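# Refit the strap over the corner guard around the carton

## Task

Slip the band back over the corner guard and all the way around the square carton without shifting the guard, which sits loose and fails the job the moment it is displaced. The carton must end up sitting level, and everything has to stay in place by itself once the robot lets go.

## Robot and tools

Robot: a single seven-joint Kinova Gen3 arm carrying a Robotiq 2F-85 two-finger parallel gripper. There is only one arm, so every motion argument describes that one gripper. The scene may be restarted with a new random layout after finished_scene, and its result states the next task.

Frames. The scene frame has its origin on the table surface directly beneath the arm base, +z up, and +y to the left when facing along +x. The base itself may sit slightly tilted. Each result's state line reports end_effector_position (metres, scene frame) and end_effector_quat_wxyz. That position is the point midway between the pads when closed; closed fingertips extend about 19 mm past it, open ones about 6 mm. In the gripper's own axes the fingers point along +z and close along y. Closing also pushes the fingertips roughly 13 mm farther from the wrist, so leave clearance above surfaces. Reported position can be a bit off, especially at long reach. A "Hand target" line shows where the controller is currently steering; a "pose unreachable" line means the clearance check (which treats any mounting block under the base as arm) altered or blocked the command.

execute_actions(actions): actions is a list of up to 15 actions, run in order; an empty list only returns state and images. Each action is a list of 1 to 15 rows, one row per control step of 1/30 s; if fewer than 15 rows are given, the final row repeats until the 15 steps (0.5 s) are used. A row is 8 numbers, each in [-1, 1]: dx, dy, dz, rx, ry, rz, position, speed. The first six are an offset, not a pose: a target relative to the gripper's measured pose at the start of that action (for the first action of a call, the last pose a result reported), expressed in the gripper's own axes. Every row in the action is counted from that same start, not from the row before. Scale: 1.0 equals 0.6 m for dx, dy, dz and 180 degrees for rotation; rx, ry, rz form one rotation vector. Each step the command is clipped to at most 70 mm and 16 degrees from the measured pose, and after the action the arm continues only up to the last clipped pose, so long moves need several actions.

position is the finger opening: +1 fully open (85 mm), 0 about 41 mm, about -0.8 pads touching, -1 closes until blocked. speed sets finger closing rate: about 20 mm/s at -1, 85 at 0, 150 at +1. Grip force is fixed by the arm at roughly 190 to 235 N per pad, somewhat more on wide objects.

move(target, speed, blocking): target is one 8-number row with the same meaning and scale as above, an offset in gripper axes from the pose in the latest result that showed one; finger values are sent at the start. speed is the path's top speed in m/s, 0.002 to 0.5 (default 0.25), with rotation capped at twice that in rad/s. The straight path lasts 0.5 to 10 s and is cut off at 10 s. It does not slow for obstacles, the hand may lag, drift or overshoot speed (notably near full stretch), and faster or deeper contact presses harder. The result adds a "move:" line: done, off_target, moving, held or fault, plus limits (paced = pose clipped; held = a check blocked steps, after which the arm may surge) and the distance to target. blocking=false returns after 0.5 s while motion continues; until a result shows it ended, further moves and execute_actions are refused, so use wait or stop.

wait(seconds): 0 to 10; the arm keeps its last command, and a running move carries on (wait returns early when it ends). stop(): brakes a running move, needing more room when fast; fingers keep moving. zoom_image(camera, region): enlarges part of the latest image of cam_head_left, cam_head_right, cam_high, cam_low or cam_wrist; region is [x0, y0, x1, y1] pixels from the top-left, at most 504 by 504. All images are 672x504; calibration (K, distortion, T_world_to_cam) is supplied and may be slightly off. read_manual(section) returns only licence texts. finished_scene(scene) ends the given scene for good and reports success.

Gripping: to hold, send position -1 and keep it. To release, send a value wider than the object. For a gentle hold, open first, then close to just under the object width. Fingers stay put until the position number changes by 0.01 or more, but re-close on their own if the object slips or gives. position_measured_pct is about 50 minus 50 times the finger position (0 = fully open); stopping below 90 means something is held or blocking, about 90 means the pads met.

Limits and hazards: joint load limits are 47.5 N m for the first four joints and 29.9 N m for the three wrist joints, including carried weight. Hitting one causes a torque fault: a 10 s halt and the rest of the call skipped. Joint torque readings are noisy and offset. Holding loads heats motors: warning from 60 °C, weak braking and sagging from 75 °C. The arm's joints start and stop together, and after big moves may not yet be at target. The simulation keeps running while you compose replies, with the arm holding its last command. Loose objects may occasionally get a small push.

Avoid: disturbing the corner guard at all, knocking anything off the table, dropping, slamming or shoving hard, and ending while the gripper is still what holds the band or carton in place. Release and back away, then check the cameras before finishing.

Each tool is called after "Call:" as a command line: name --argument value for each argument, lists and objects as JSON in quotes; but a table of rows of numbers goes row by row, as --pt "numbers of a row", without its own name.

## Session

Call:
execute_actions --actions '[]'

Scene clock: 0.00 s.
end_effector_position=(+0.4878, -0.2925, +0.2745) position_measured_pct=0.0 end_effector_quat_wxyz=(+0.077, +0.076, +0.991, -0.083)
Joint positions: [ 0.436  0.518 -0.054  1.437  0.153  0.981  1.778]
Joint velocities: [ 0.     0.     0.     0.001  0.    -0.001  0.   ]
Joint torques (N m, as the joint torque sensors report them, + toward a larger angle): no reading
Motor temperatures (°C, as the motors report them): [34 32 32 27 33 32 42]
Hand target: +0.488, -0.292, +0.275; +0.077, +0.076, +0.991, -0.083
camera_calibration (this result's frames):
cam_wrist: T_world_to_cam=[[0.162665, 0.974509, -0.154507, 0.245158], [0.970753, -0.130041, 0.201811, -0.520188], [0.176574, -0.182816, -0.967161, 0.273489], [0, 0, 0, 1]] pos_world=[0.416805, -0.256557, 0.407366]

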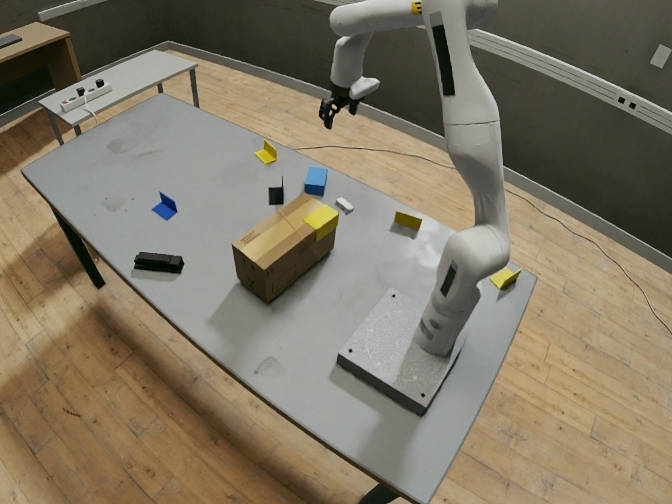

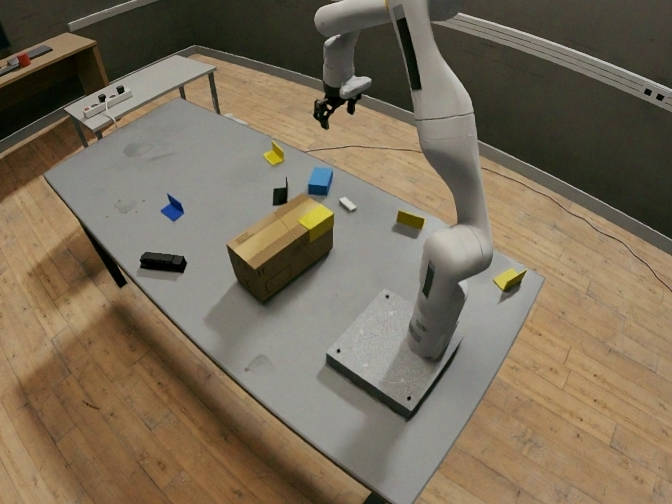

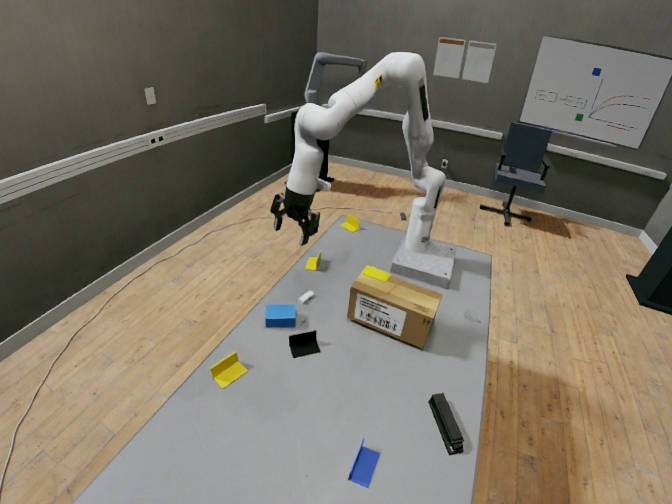

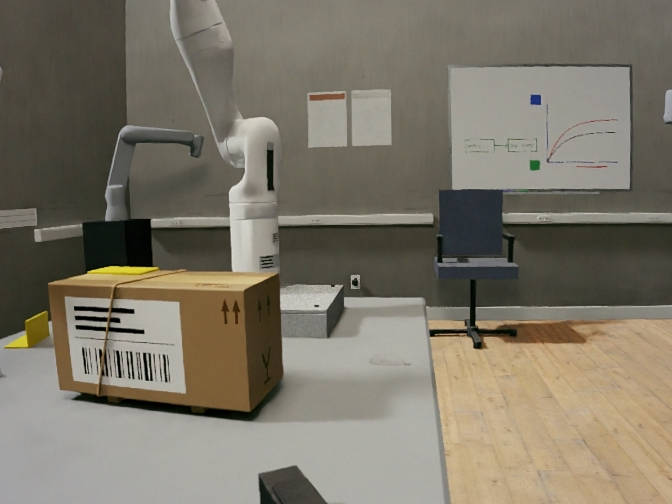

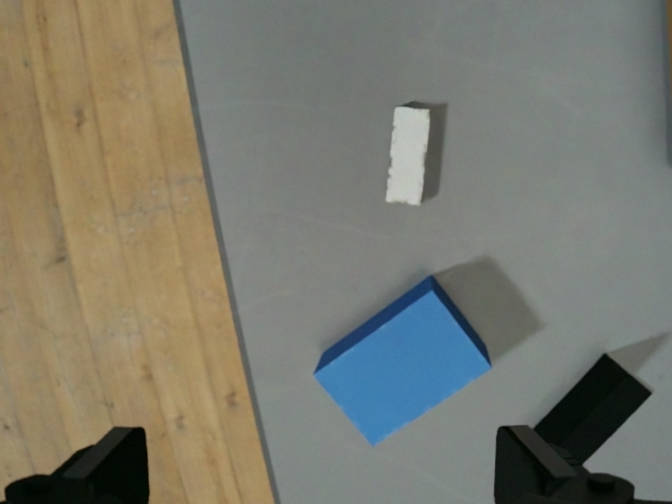

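Call:
zoom_image --camera "cam_head_left" --region '[220, 185, 360, 310]'

Call:
zoom_image --camera "cam_low" --region '[30, 240, 310, 440]'

Call:
zoom_image --camera "cam_high" --region '[335, 255, 455, 355]'

Region (220, 185, 360, 310) of cam_head_left's 672x504 image, scaled by 3.600, with more detail than that image has; it fills the top 450 rows of this view, and the rest is white.

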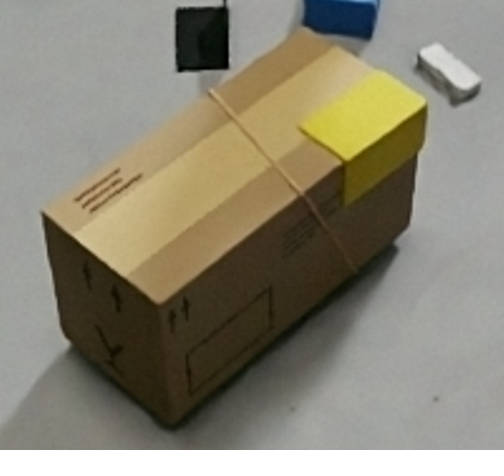

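Region (30, 240, 310, 440) of cam_low's 672x504 image, scaled by 1.800, with more detail than that image has; it fills the top 360 rows of this view, and the rest is white.

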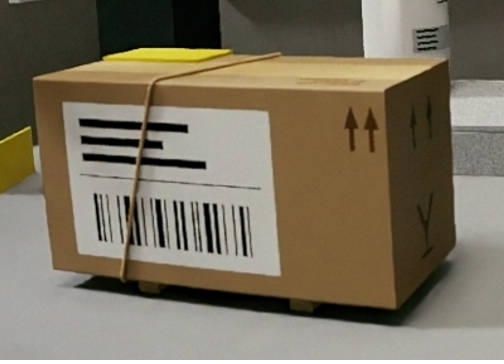

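Region (335, 255, 455, 355) of cam_high's 672x504 image, scaled by 4.200, with more detail than that image has.

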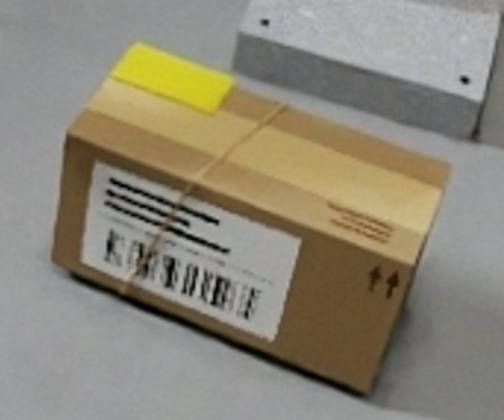

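Call:
move --target '[0.249,0.472,-0.04,-0.05,0.052,-0.013,-0.45,0.5]' --speed 0.35

Call:
zoom_image --camera "cam_low" --region '[30, 160, 310, 440]'

Scene clock: 12.17 s.
end_effector_position=(+0.3859, +0.0082, +0.2299) position_measured_pct=72.6 end_effector_quat_wxyz=(+0.001, +0.056, +0.998, -0.000)
Joint positions: [ 0.036  0.323 -0.213  1.897  0.089  0.922  1.28 ]
Joint velocities: [-0.007 -0.002 -0.008  0.     0.003 -0.    -0.004]
Joint torques (N m, as the joint torque sensors report them, + toward a larger angle): [ -0.52 -14.52  -0.33  -6.47  -0.17   0.16   0.22]
Motor temperatures (°C, as the motors report them): [34 32 32 28 33 32 42]
Hand target: +0.386, +0.009, +0.230; +0.001, +0.055, +0.998, -0.000
Off the commanded pose: 0.001 m, 0 deg.
move: done
camera_calibration (this result's frames):
cam_wrist: T_world_to_cam=[[0.111079, 0.99381, -0.0015035, -0.0535805], [0.993057, -0.110935, 0.0391349, -0.34455], [0.0387259, -0.00584013, -0.999233, 0.362421], [0, 0, 0, 1]] pos_world=[0.334074, 0.0171427, 0.375546]

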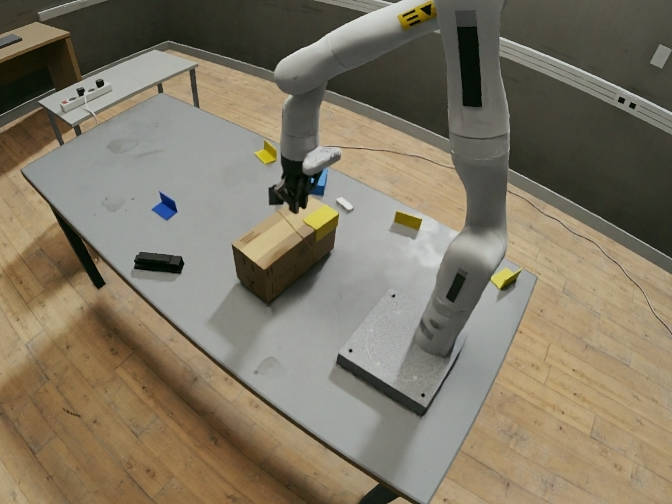

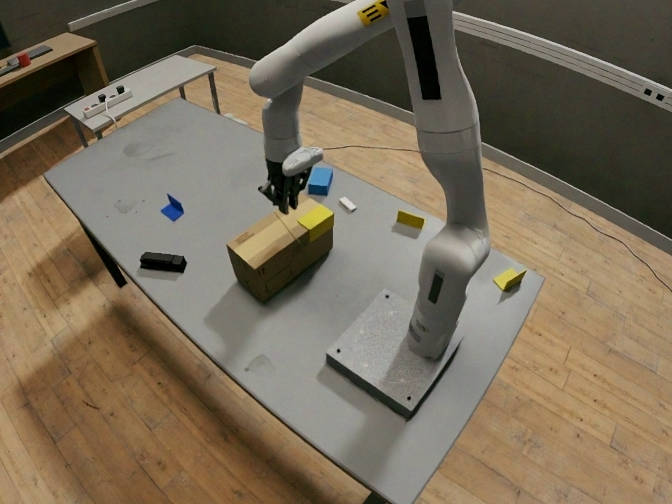

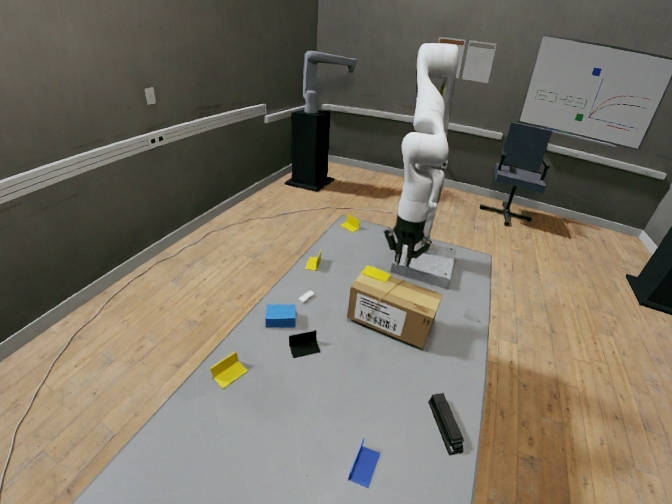

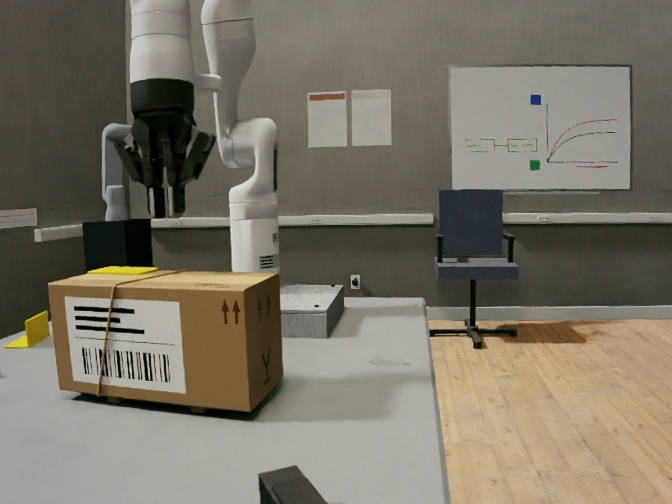

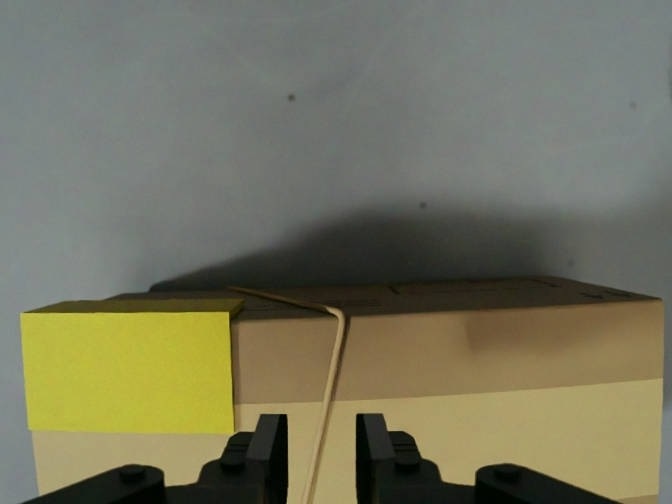

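Region (30, 160, 310, 440) of cam_low's 672x504 image, scaled by 1.800, with more detail than that image has.

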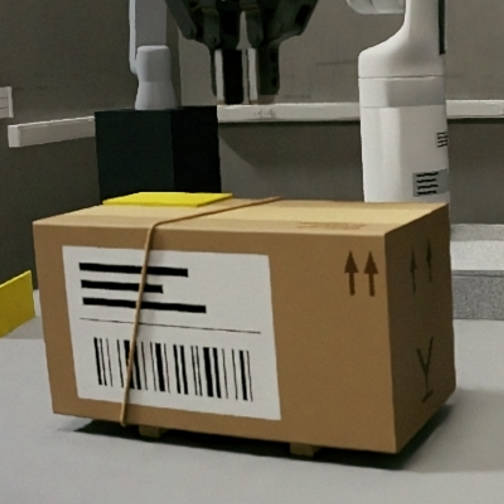

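Call:
execute_actions --actions '[]'

Scene clock: 21.10 s.
end_effector_position=(+0.3859, +0.0086, +0.2300) position_measured_pct=72.6 end_effector_quat_wxyz=(+0.001, +0.055, +0.998, -0.000)
Joint positions: [ 0.035  0.322 -0.214  1.897  0.089  0.922  1.28 ]
Joint velocities: [ 0.     0.    -0.001  0.    -0.001  0.    -0.   ]
Joint torques (N m, as the joint torque sensors report them, + toward a larger angle): [ -0.03 -14.26  -0.69  -6.45  -0.17   0.15   0.1 ]
Motor temperatures (°C, as the motors report them): [34 32 32 28 33 32 42]
Hand target: +0.386, +0.009, +0.230; +0.001, +0.055, +0.998, -0.000
Off the commanded pose: 0.001 m, 0 deg.
camera_calibration (this result's frames):
cam_wrist: T_world_to_cam=[[0.10998, 0.993933, -0.00153209, -0.0535671], [0.993172, -0.109835, 0.0393243, -0.344603], [0.0389174, -0.00584651, -0.999225, 0.36242], [0, 0, 0, 1]] pos_world=[0.334037, 0.0175115, 0.375609]

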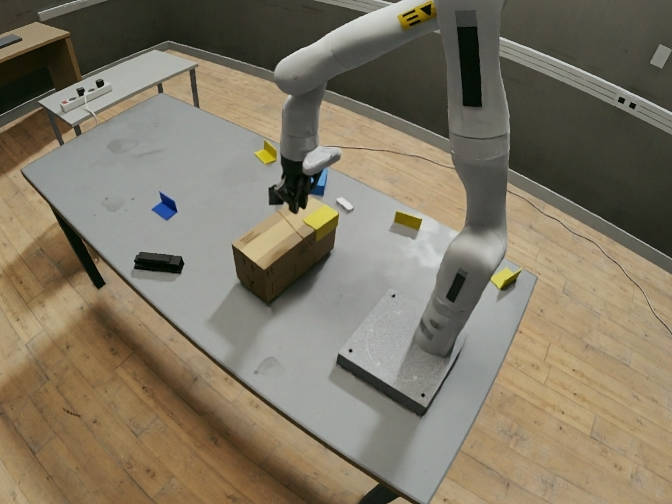

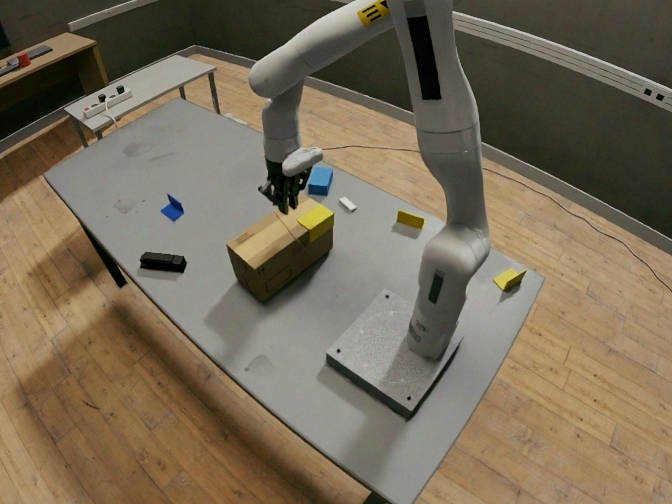

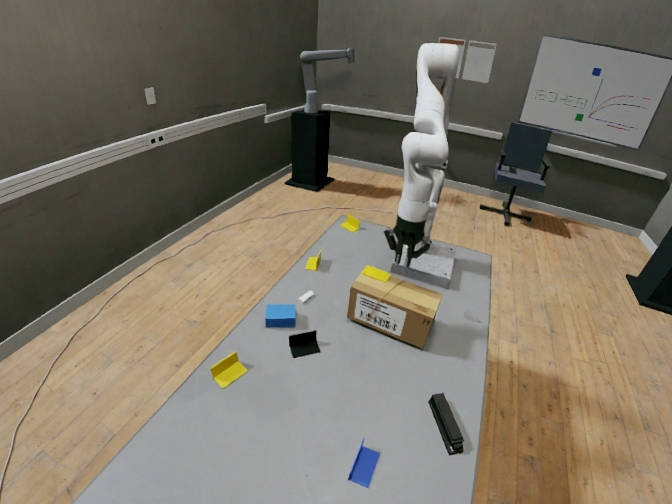

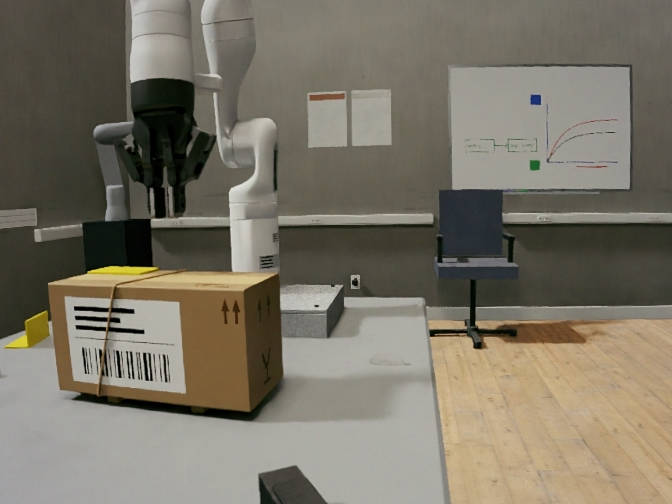

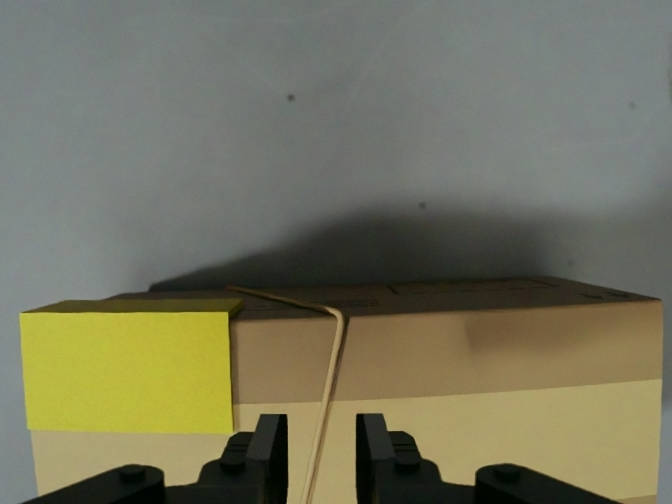

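Call:
move --target '[0.014,0.005,0.075,0,0,0.06,-0.45,0]' --speed 0.1

Call:
zoom_image --camera "cam_low" --region '[60,200,260,350]'

Scene clock: 26.03 s.
end_effector_position=(+0.3782, +0.0126, +0.1850) position_measured_pct=72.6 end_effector_quat_wxyz=(+0.001, +0.149, +0.989, +0.000)
Joint positions: [-0.016  0.382 -0.166  1.99   0.093  0.768  1.076]
Joint velocities: [-0.002  0.003 -0.003 -0.     0.002 -0.001 -0.002]
Joint torques (N m, as the joint torque sensors report them, + toward a larger angle): [  0.24 -15.12  -0.7   -5.84  -0.14   0.16   0.03]
Motor temperatures (°C, as the motors report them): [34 32 32 28 33 32 42]
Hand target: +0.378, +0.013, +0.185; +0.001, +0.149, +0.989, +0.000
Off the commanded pose: 0.000 m, 0 deg.
move: done
camera_calibration (this result's frames):
cam_wrist: T_world_to_cam=[[0.294327, 0.955705, -0.000620788, -0.12614], [0.954968, -0.294075, 0.0394545, -0.317944], [0.0375243, -0.0122054, -0.999221, 0.318424], [0, 0, 0, 1]] pos_world=[0.328804, 0.0309393, 0.330642]

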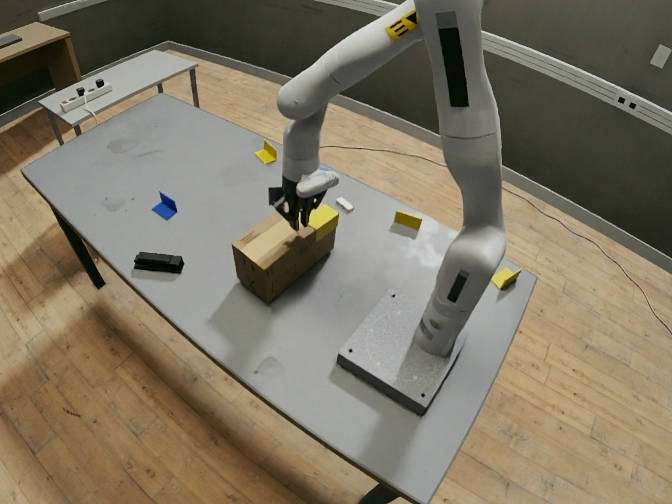

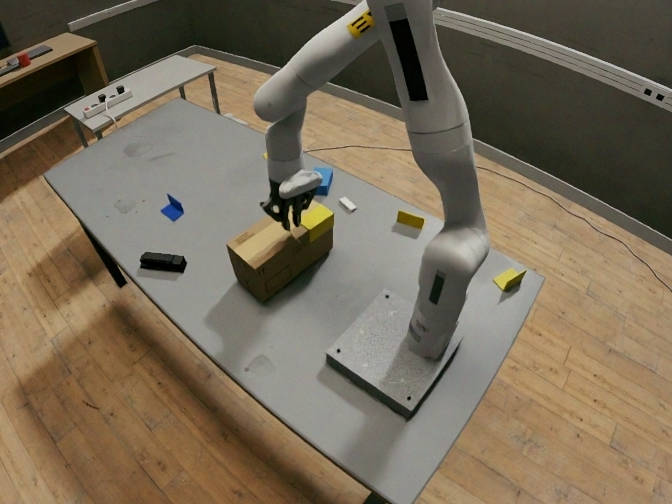

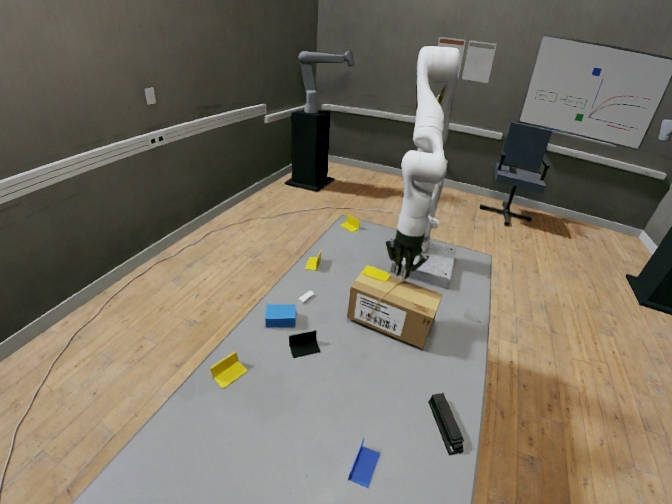

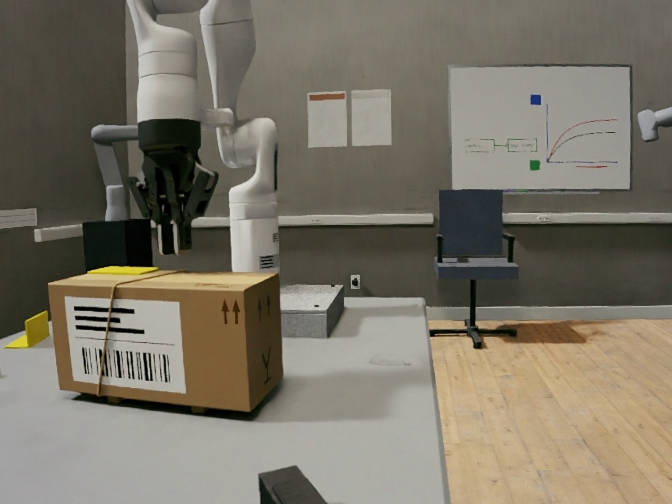

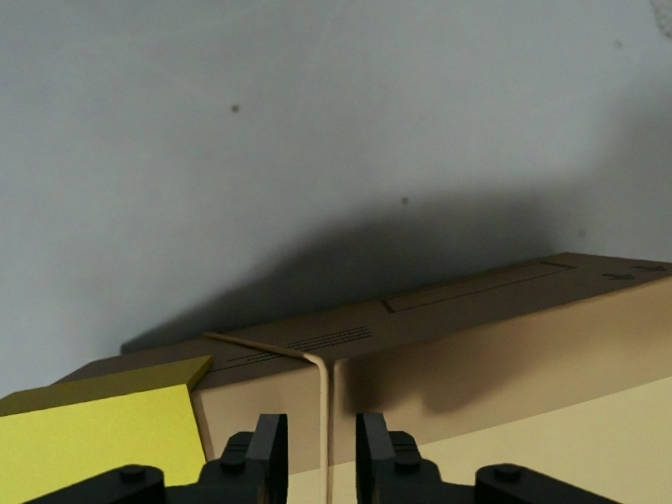

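Region (60, 200, 260, 350) of cam_low's 672x504 image, scaled by 2.520, with more detail than that image has; it fills the top 378 rows of this view, and the rest is white.

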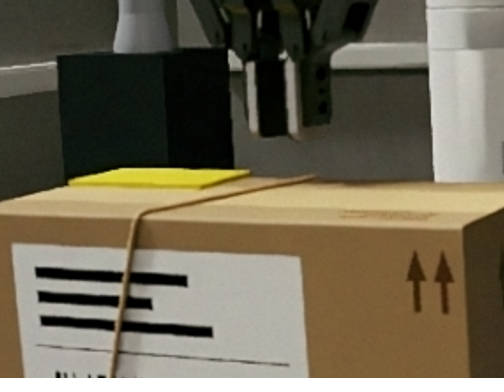

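Call:
move --target '[0,0.001,0.029,0,0,0,-0.6,0]' --speed 0.04

Call:
zoom_image --camera "cam_low" --region '[120,230,220,305]'

Scene clock: 28.67 s.
end_effector_position=(+0.3785, +0.0132, +0.1678) position_measured_pct=80.2 end_effector_quat_wxyz=(+0.001, +0.149, +0.989, +0.000)
Joint positions: [-0.022  0.415 -0.161  2.012  0.104  0.713  1.065]
Joint velocities: [-0.001  0.003 -0.001 -0.001  0.    -0.    -0.   ]
Joint torques (N m, as the joint torque sensors report them, + toward a larger angle): [ -0.07 -14.72  -0.86  -5.53  -0.01   0.14   0.26]
Motor temperatures (°C, as the motors report them): [34 32 32 28 33 32 42]
Hand target: +0.378, +0.013, +0.168; +0.001, +0.149, +0.989, +0.000
Off the commanded pose: 0.000 m, 0 deg.
move: done
camera_calibration (this result's frames):
cam_wrist: T_world_to_cam=[[0.294334, 0.955702, -0.0004128, -0.126855], [0.954953, -0.294087, 0.0397183, -0.317423], [0.0378375, -0.0120847, -0.999211, 0.301016], [0, 0, 0, 1]] pos_world=[0.329072, 0.0315237, 0.313334]

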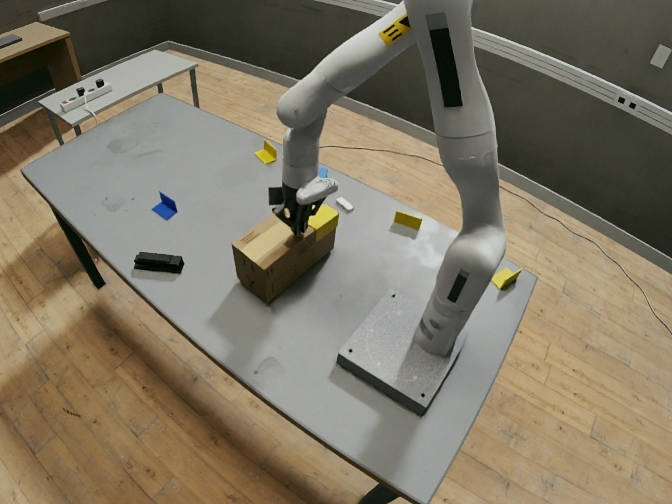

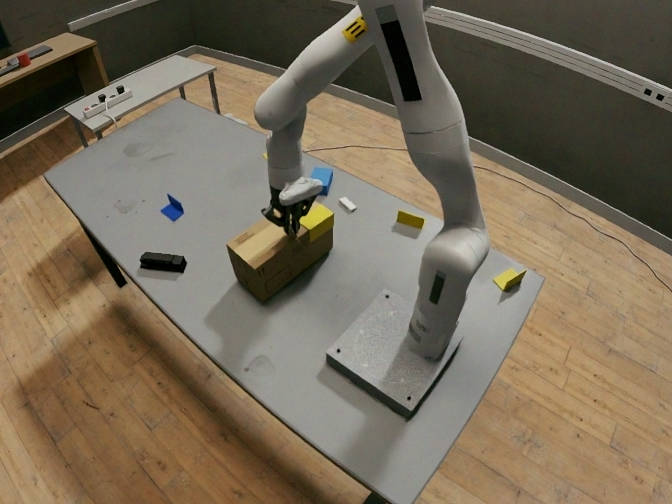

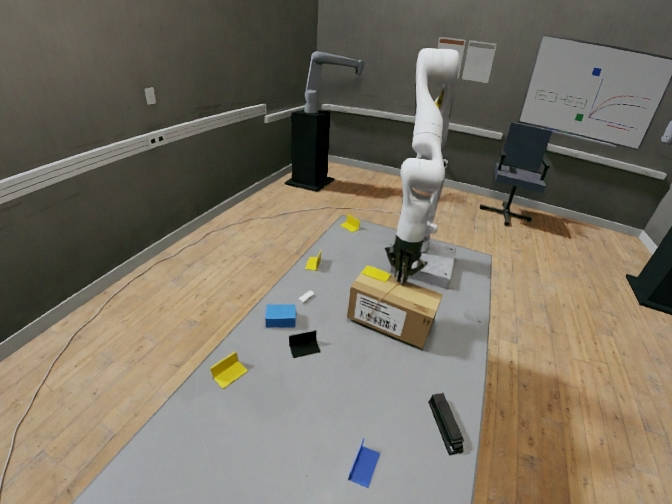

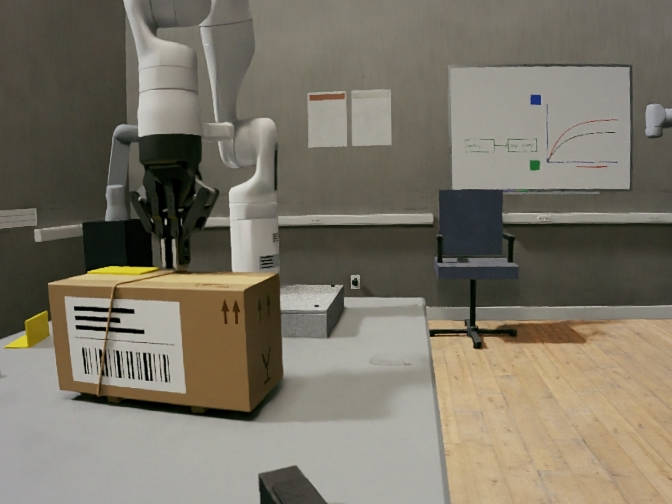

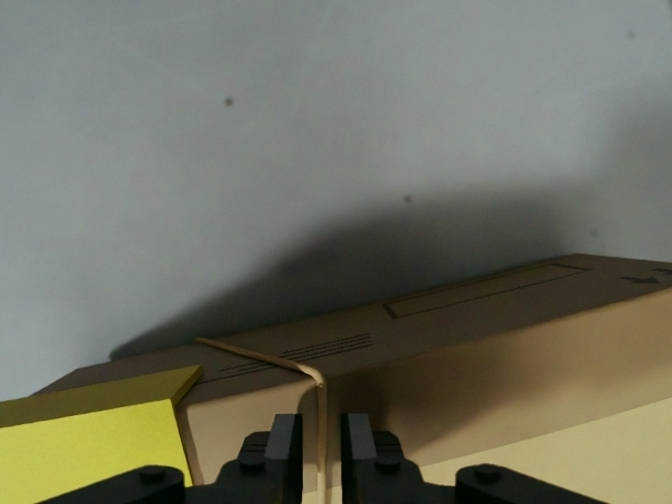

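Region (120, 230, 220, 305) of cam_low's 672x504 image, scaled by 5.040, with more detail than that image has; it fills the top 378 rows of this view, and the rest is white.

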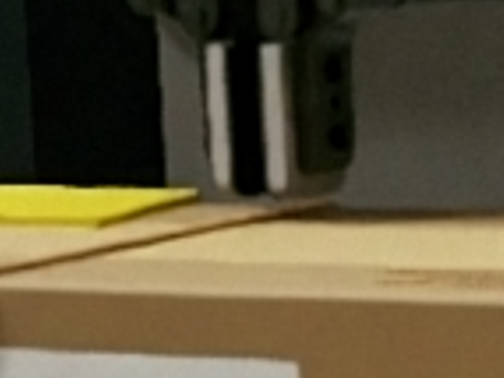

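Call:
move --target '[0,0,0.0067,0,0,0,-0.6,0]' --speed 0.01

Call:
zoom_image --camera "cam_low" --region '[120,230,220,305]'

Scene clock: 30.63 s.
end_effector_position=(+0.3785, +0.0132, +0.1638) position_measured_pct=80.2 end_effector_quat_wxyz=(+0.001, +0.149, +0.989, +0.000)
Joint positions: [-0.024  0.423 -0.159  2.016  0.106  0.7    1.062]
Joint velocities: [-0.001  0.    -0.001  0.    -0.    -0.001 -0.   ]
Joint torques (N m, as the joint torque sensors report them, + toward a larger angle): [ -0.05 -14.82  -0.67  -5.26  -0.05   0.06   0.27]
Motor temperatures (°C, as the motors report them): [34 32 32 28 33 32 42]
Hand target: +0.379, +0.013, +0.164; +0.001, +0.149, +0.989, +0.000
Off the commanded pose: 0.000 m, 0 deg.
move: done
camera_calibration (this result's frames):
cam_wrist: T_world_to_cam=[[0.294339, 0.955701, -0.00035901, -0.126884], [0.954948, -0.294093, 0.0397983, -0.31731], [0.0379297, -0.012057, -0.999208, 0.296995], [0, 0, 0, 1]] pos_world=[0.329096, 0.0315257, 0.309343]

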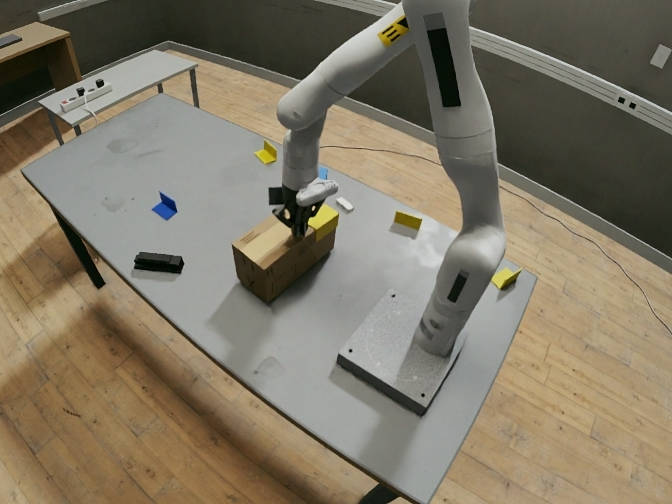

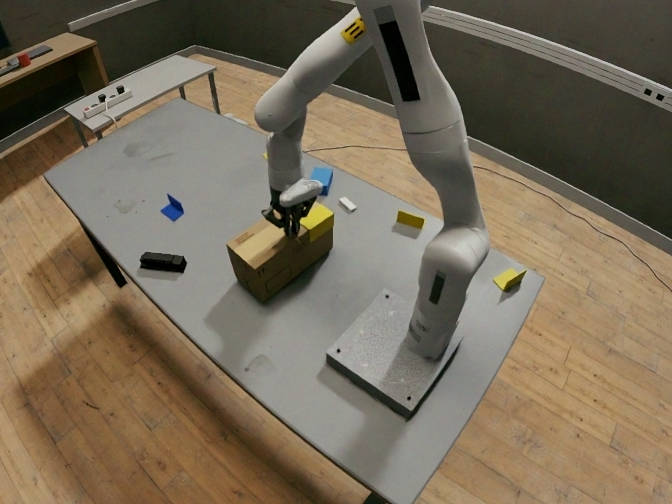

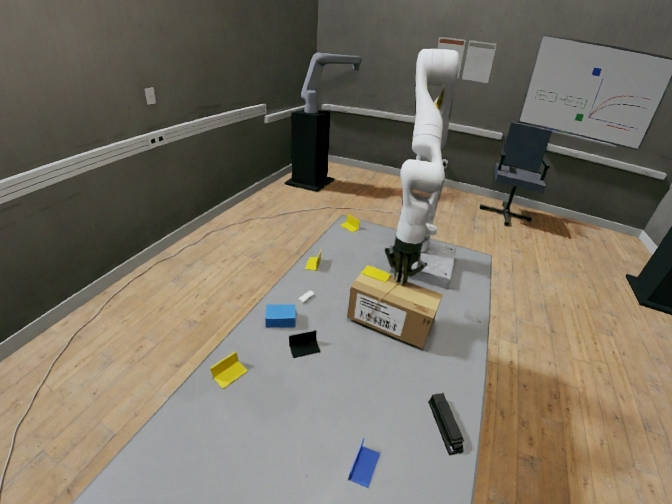

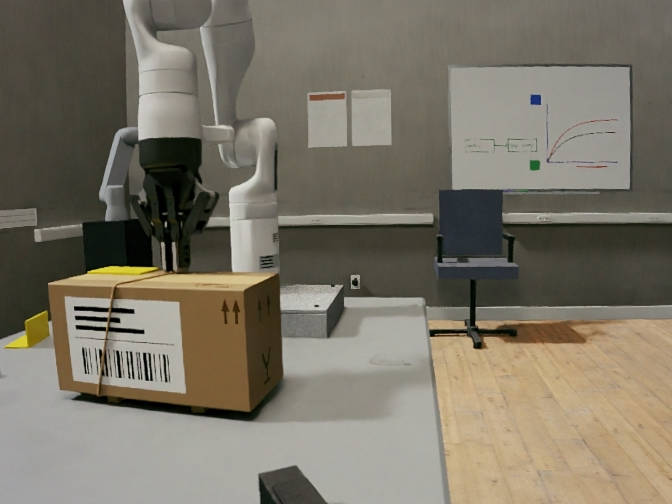

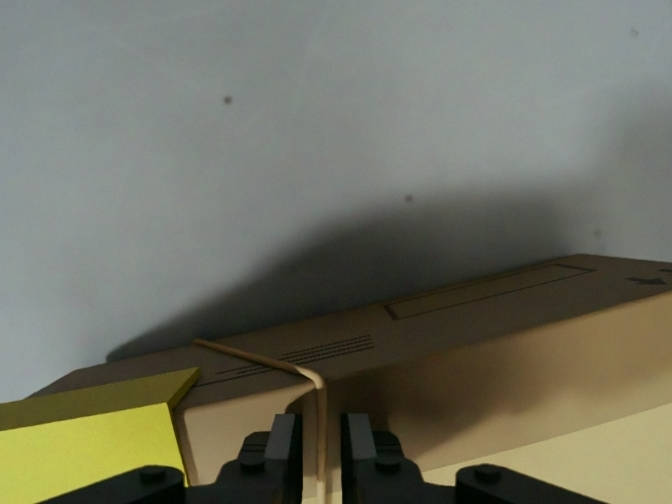

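Region (120, 230, 220, 305) of cam_low's 672x504 image, scaled by 5.040, with more detail than that image has; it fills the top 378 rows of this view, and the rest is white.

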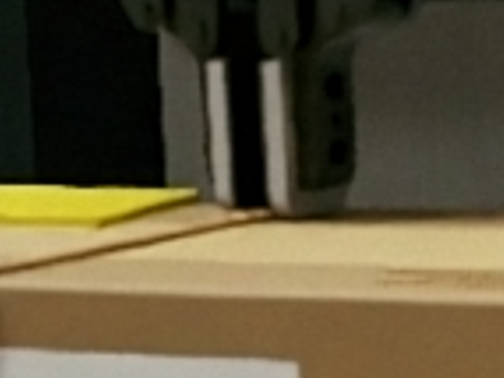

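Call:
move --target '[0,0,0.003,0,0,0,-0.6,0]' --speed 0.005

Call:
zoom_image --camera "cam_low" --region '[120,230,220,305]'

Scene clock: 32.57 s.
end_effector_position=(+0.3785, +0.0132, +0.1622) position_measured_pct=80.2 end_effector_quat_wxyz=(+0.002, +0.149, +0.989, +0.000)
Joint positions: [-0.024  0.426 -0.159  2.018  0.107  0.695  1.061]
Joint velocities: [-0.    -0.001  0.    -0.     0.001 -0.001  0.   ]
Joint torques (N m, as the joint torque sensors report them, + toward a larger angle): [  0.15 -14.35  -0.8   -5.38  -0.07  -0.21   0.15]
Motor temperatures (°C, as the motors report them): [34 32 32 28 33 32 42]
Hand target: +0.379, +0.013, +0.162; +0.001, +0.149, +0.989, +0.000
Off the commanded pose: 0.000 m, 0 deg.
move: done
camera_calibration (this result's frames):
cam_wrist: T_world_to_cam=[[0.294348, 0.955698, -0.00029814, -0.126907], [0.954933, -0.2941, 0.0400922, -0.317299], [0.0382283, -0.0120858, -0.999196, 0.295342], [0, 0, 0, 1]] pos_world=[0.329064, 0.0315371, 0.307788]

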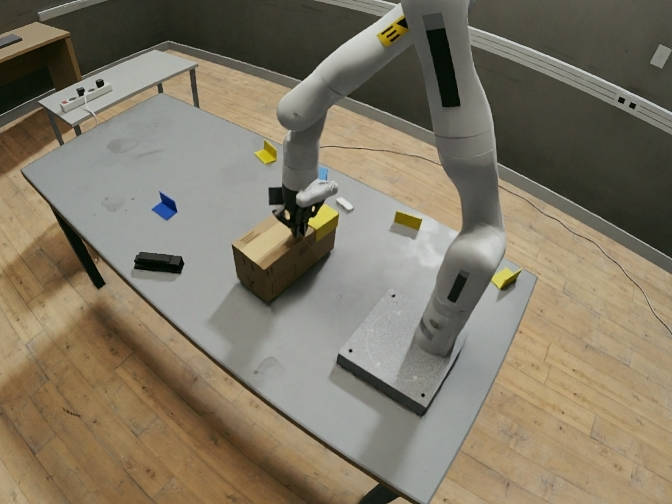

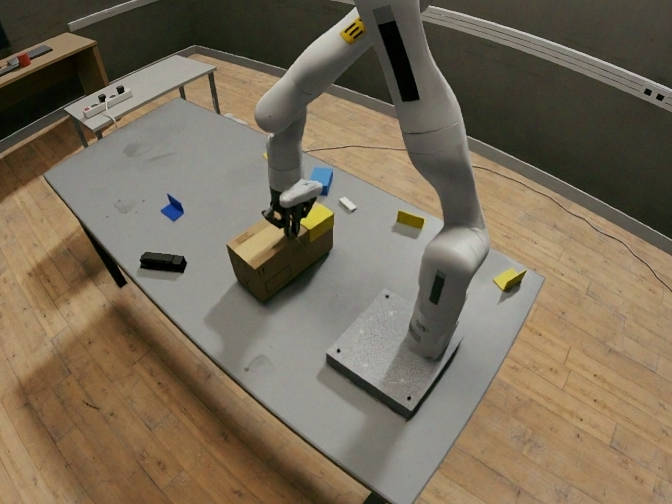

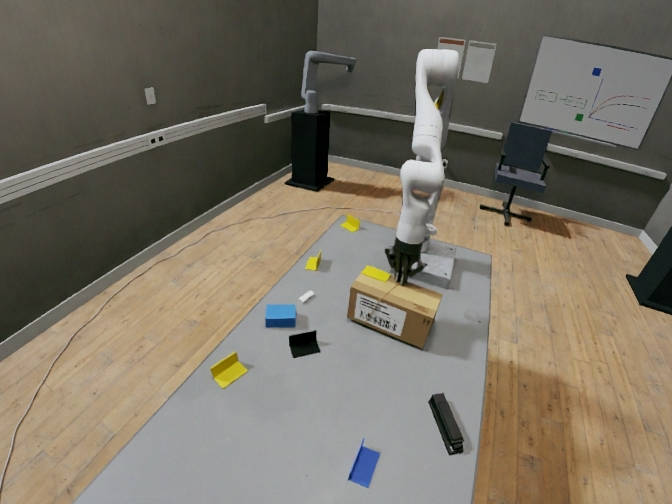

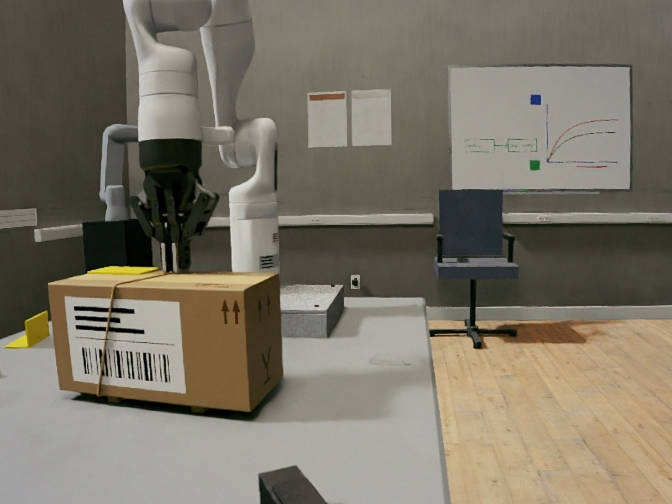

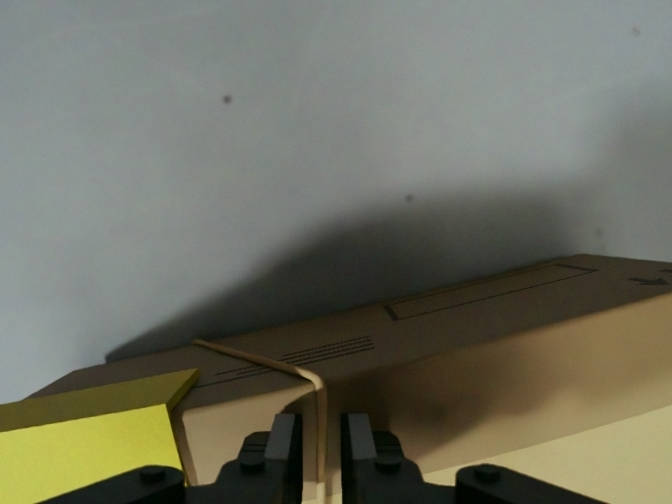

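Region (120, 230, 220, 305) of cam_low's 672x504 image, scaled by 5.040, with more detail than that image has; it fills the top 378 rows of this view, and the rest is white.

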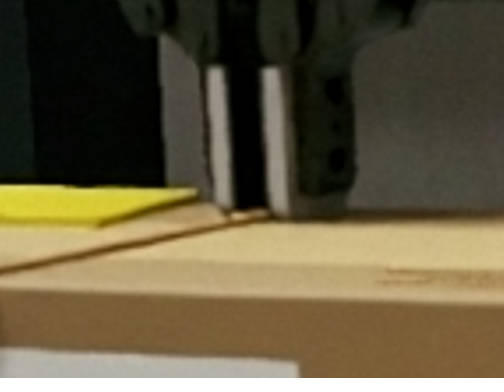

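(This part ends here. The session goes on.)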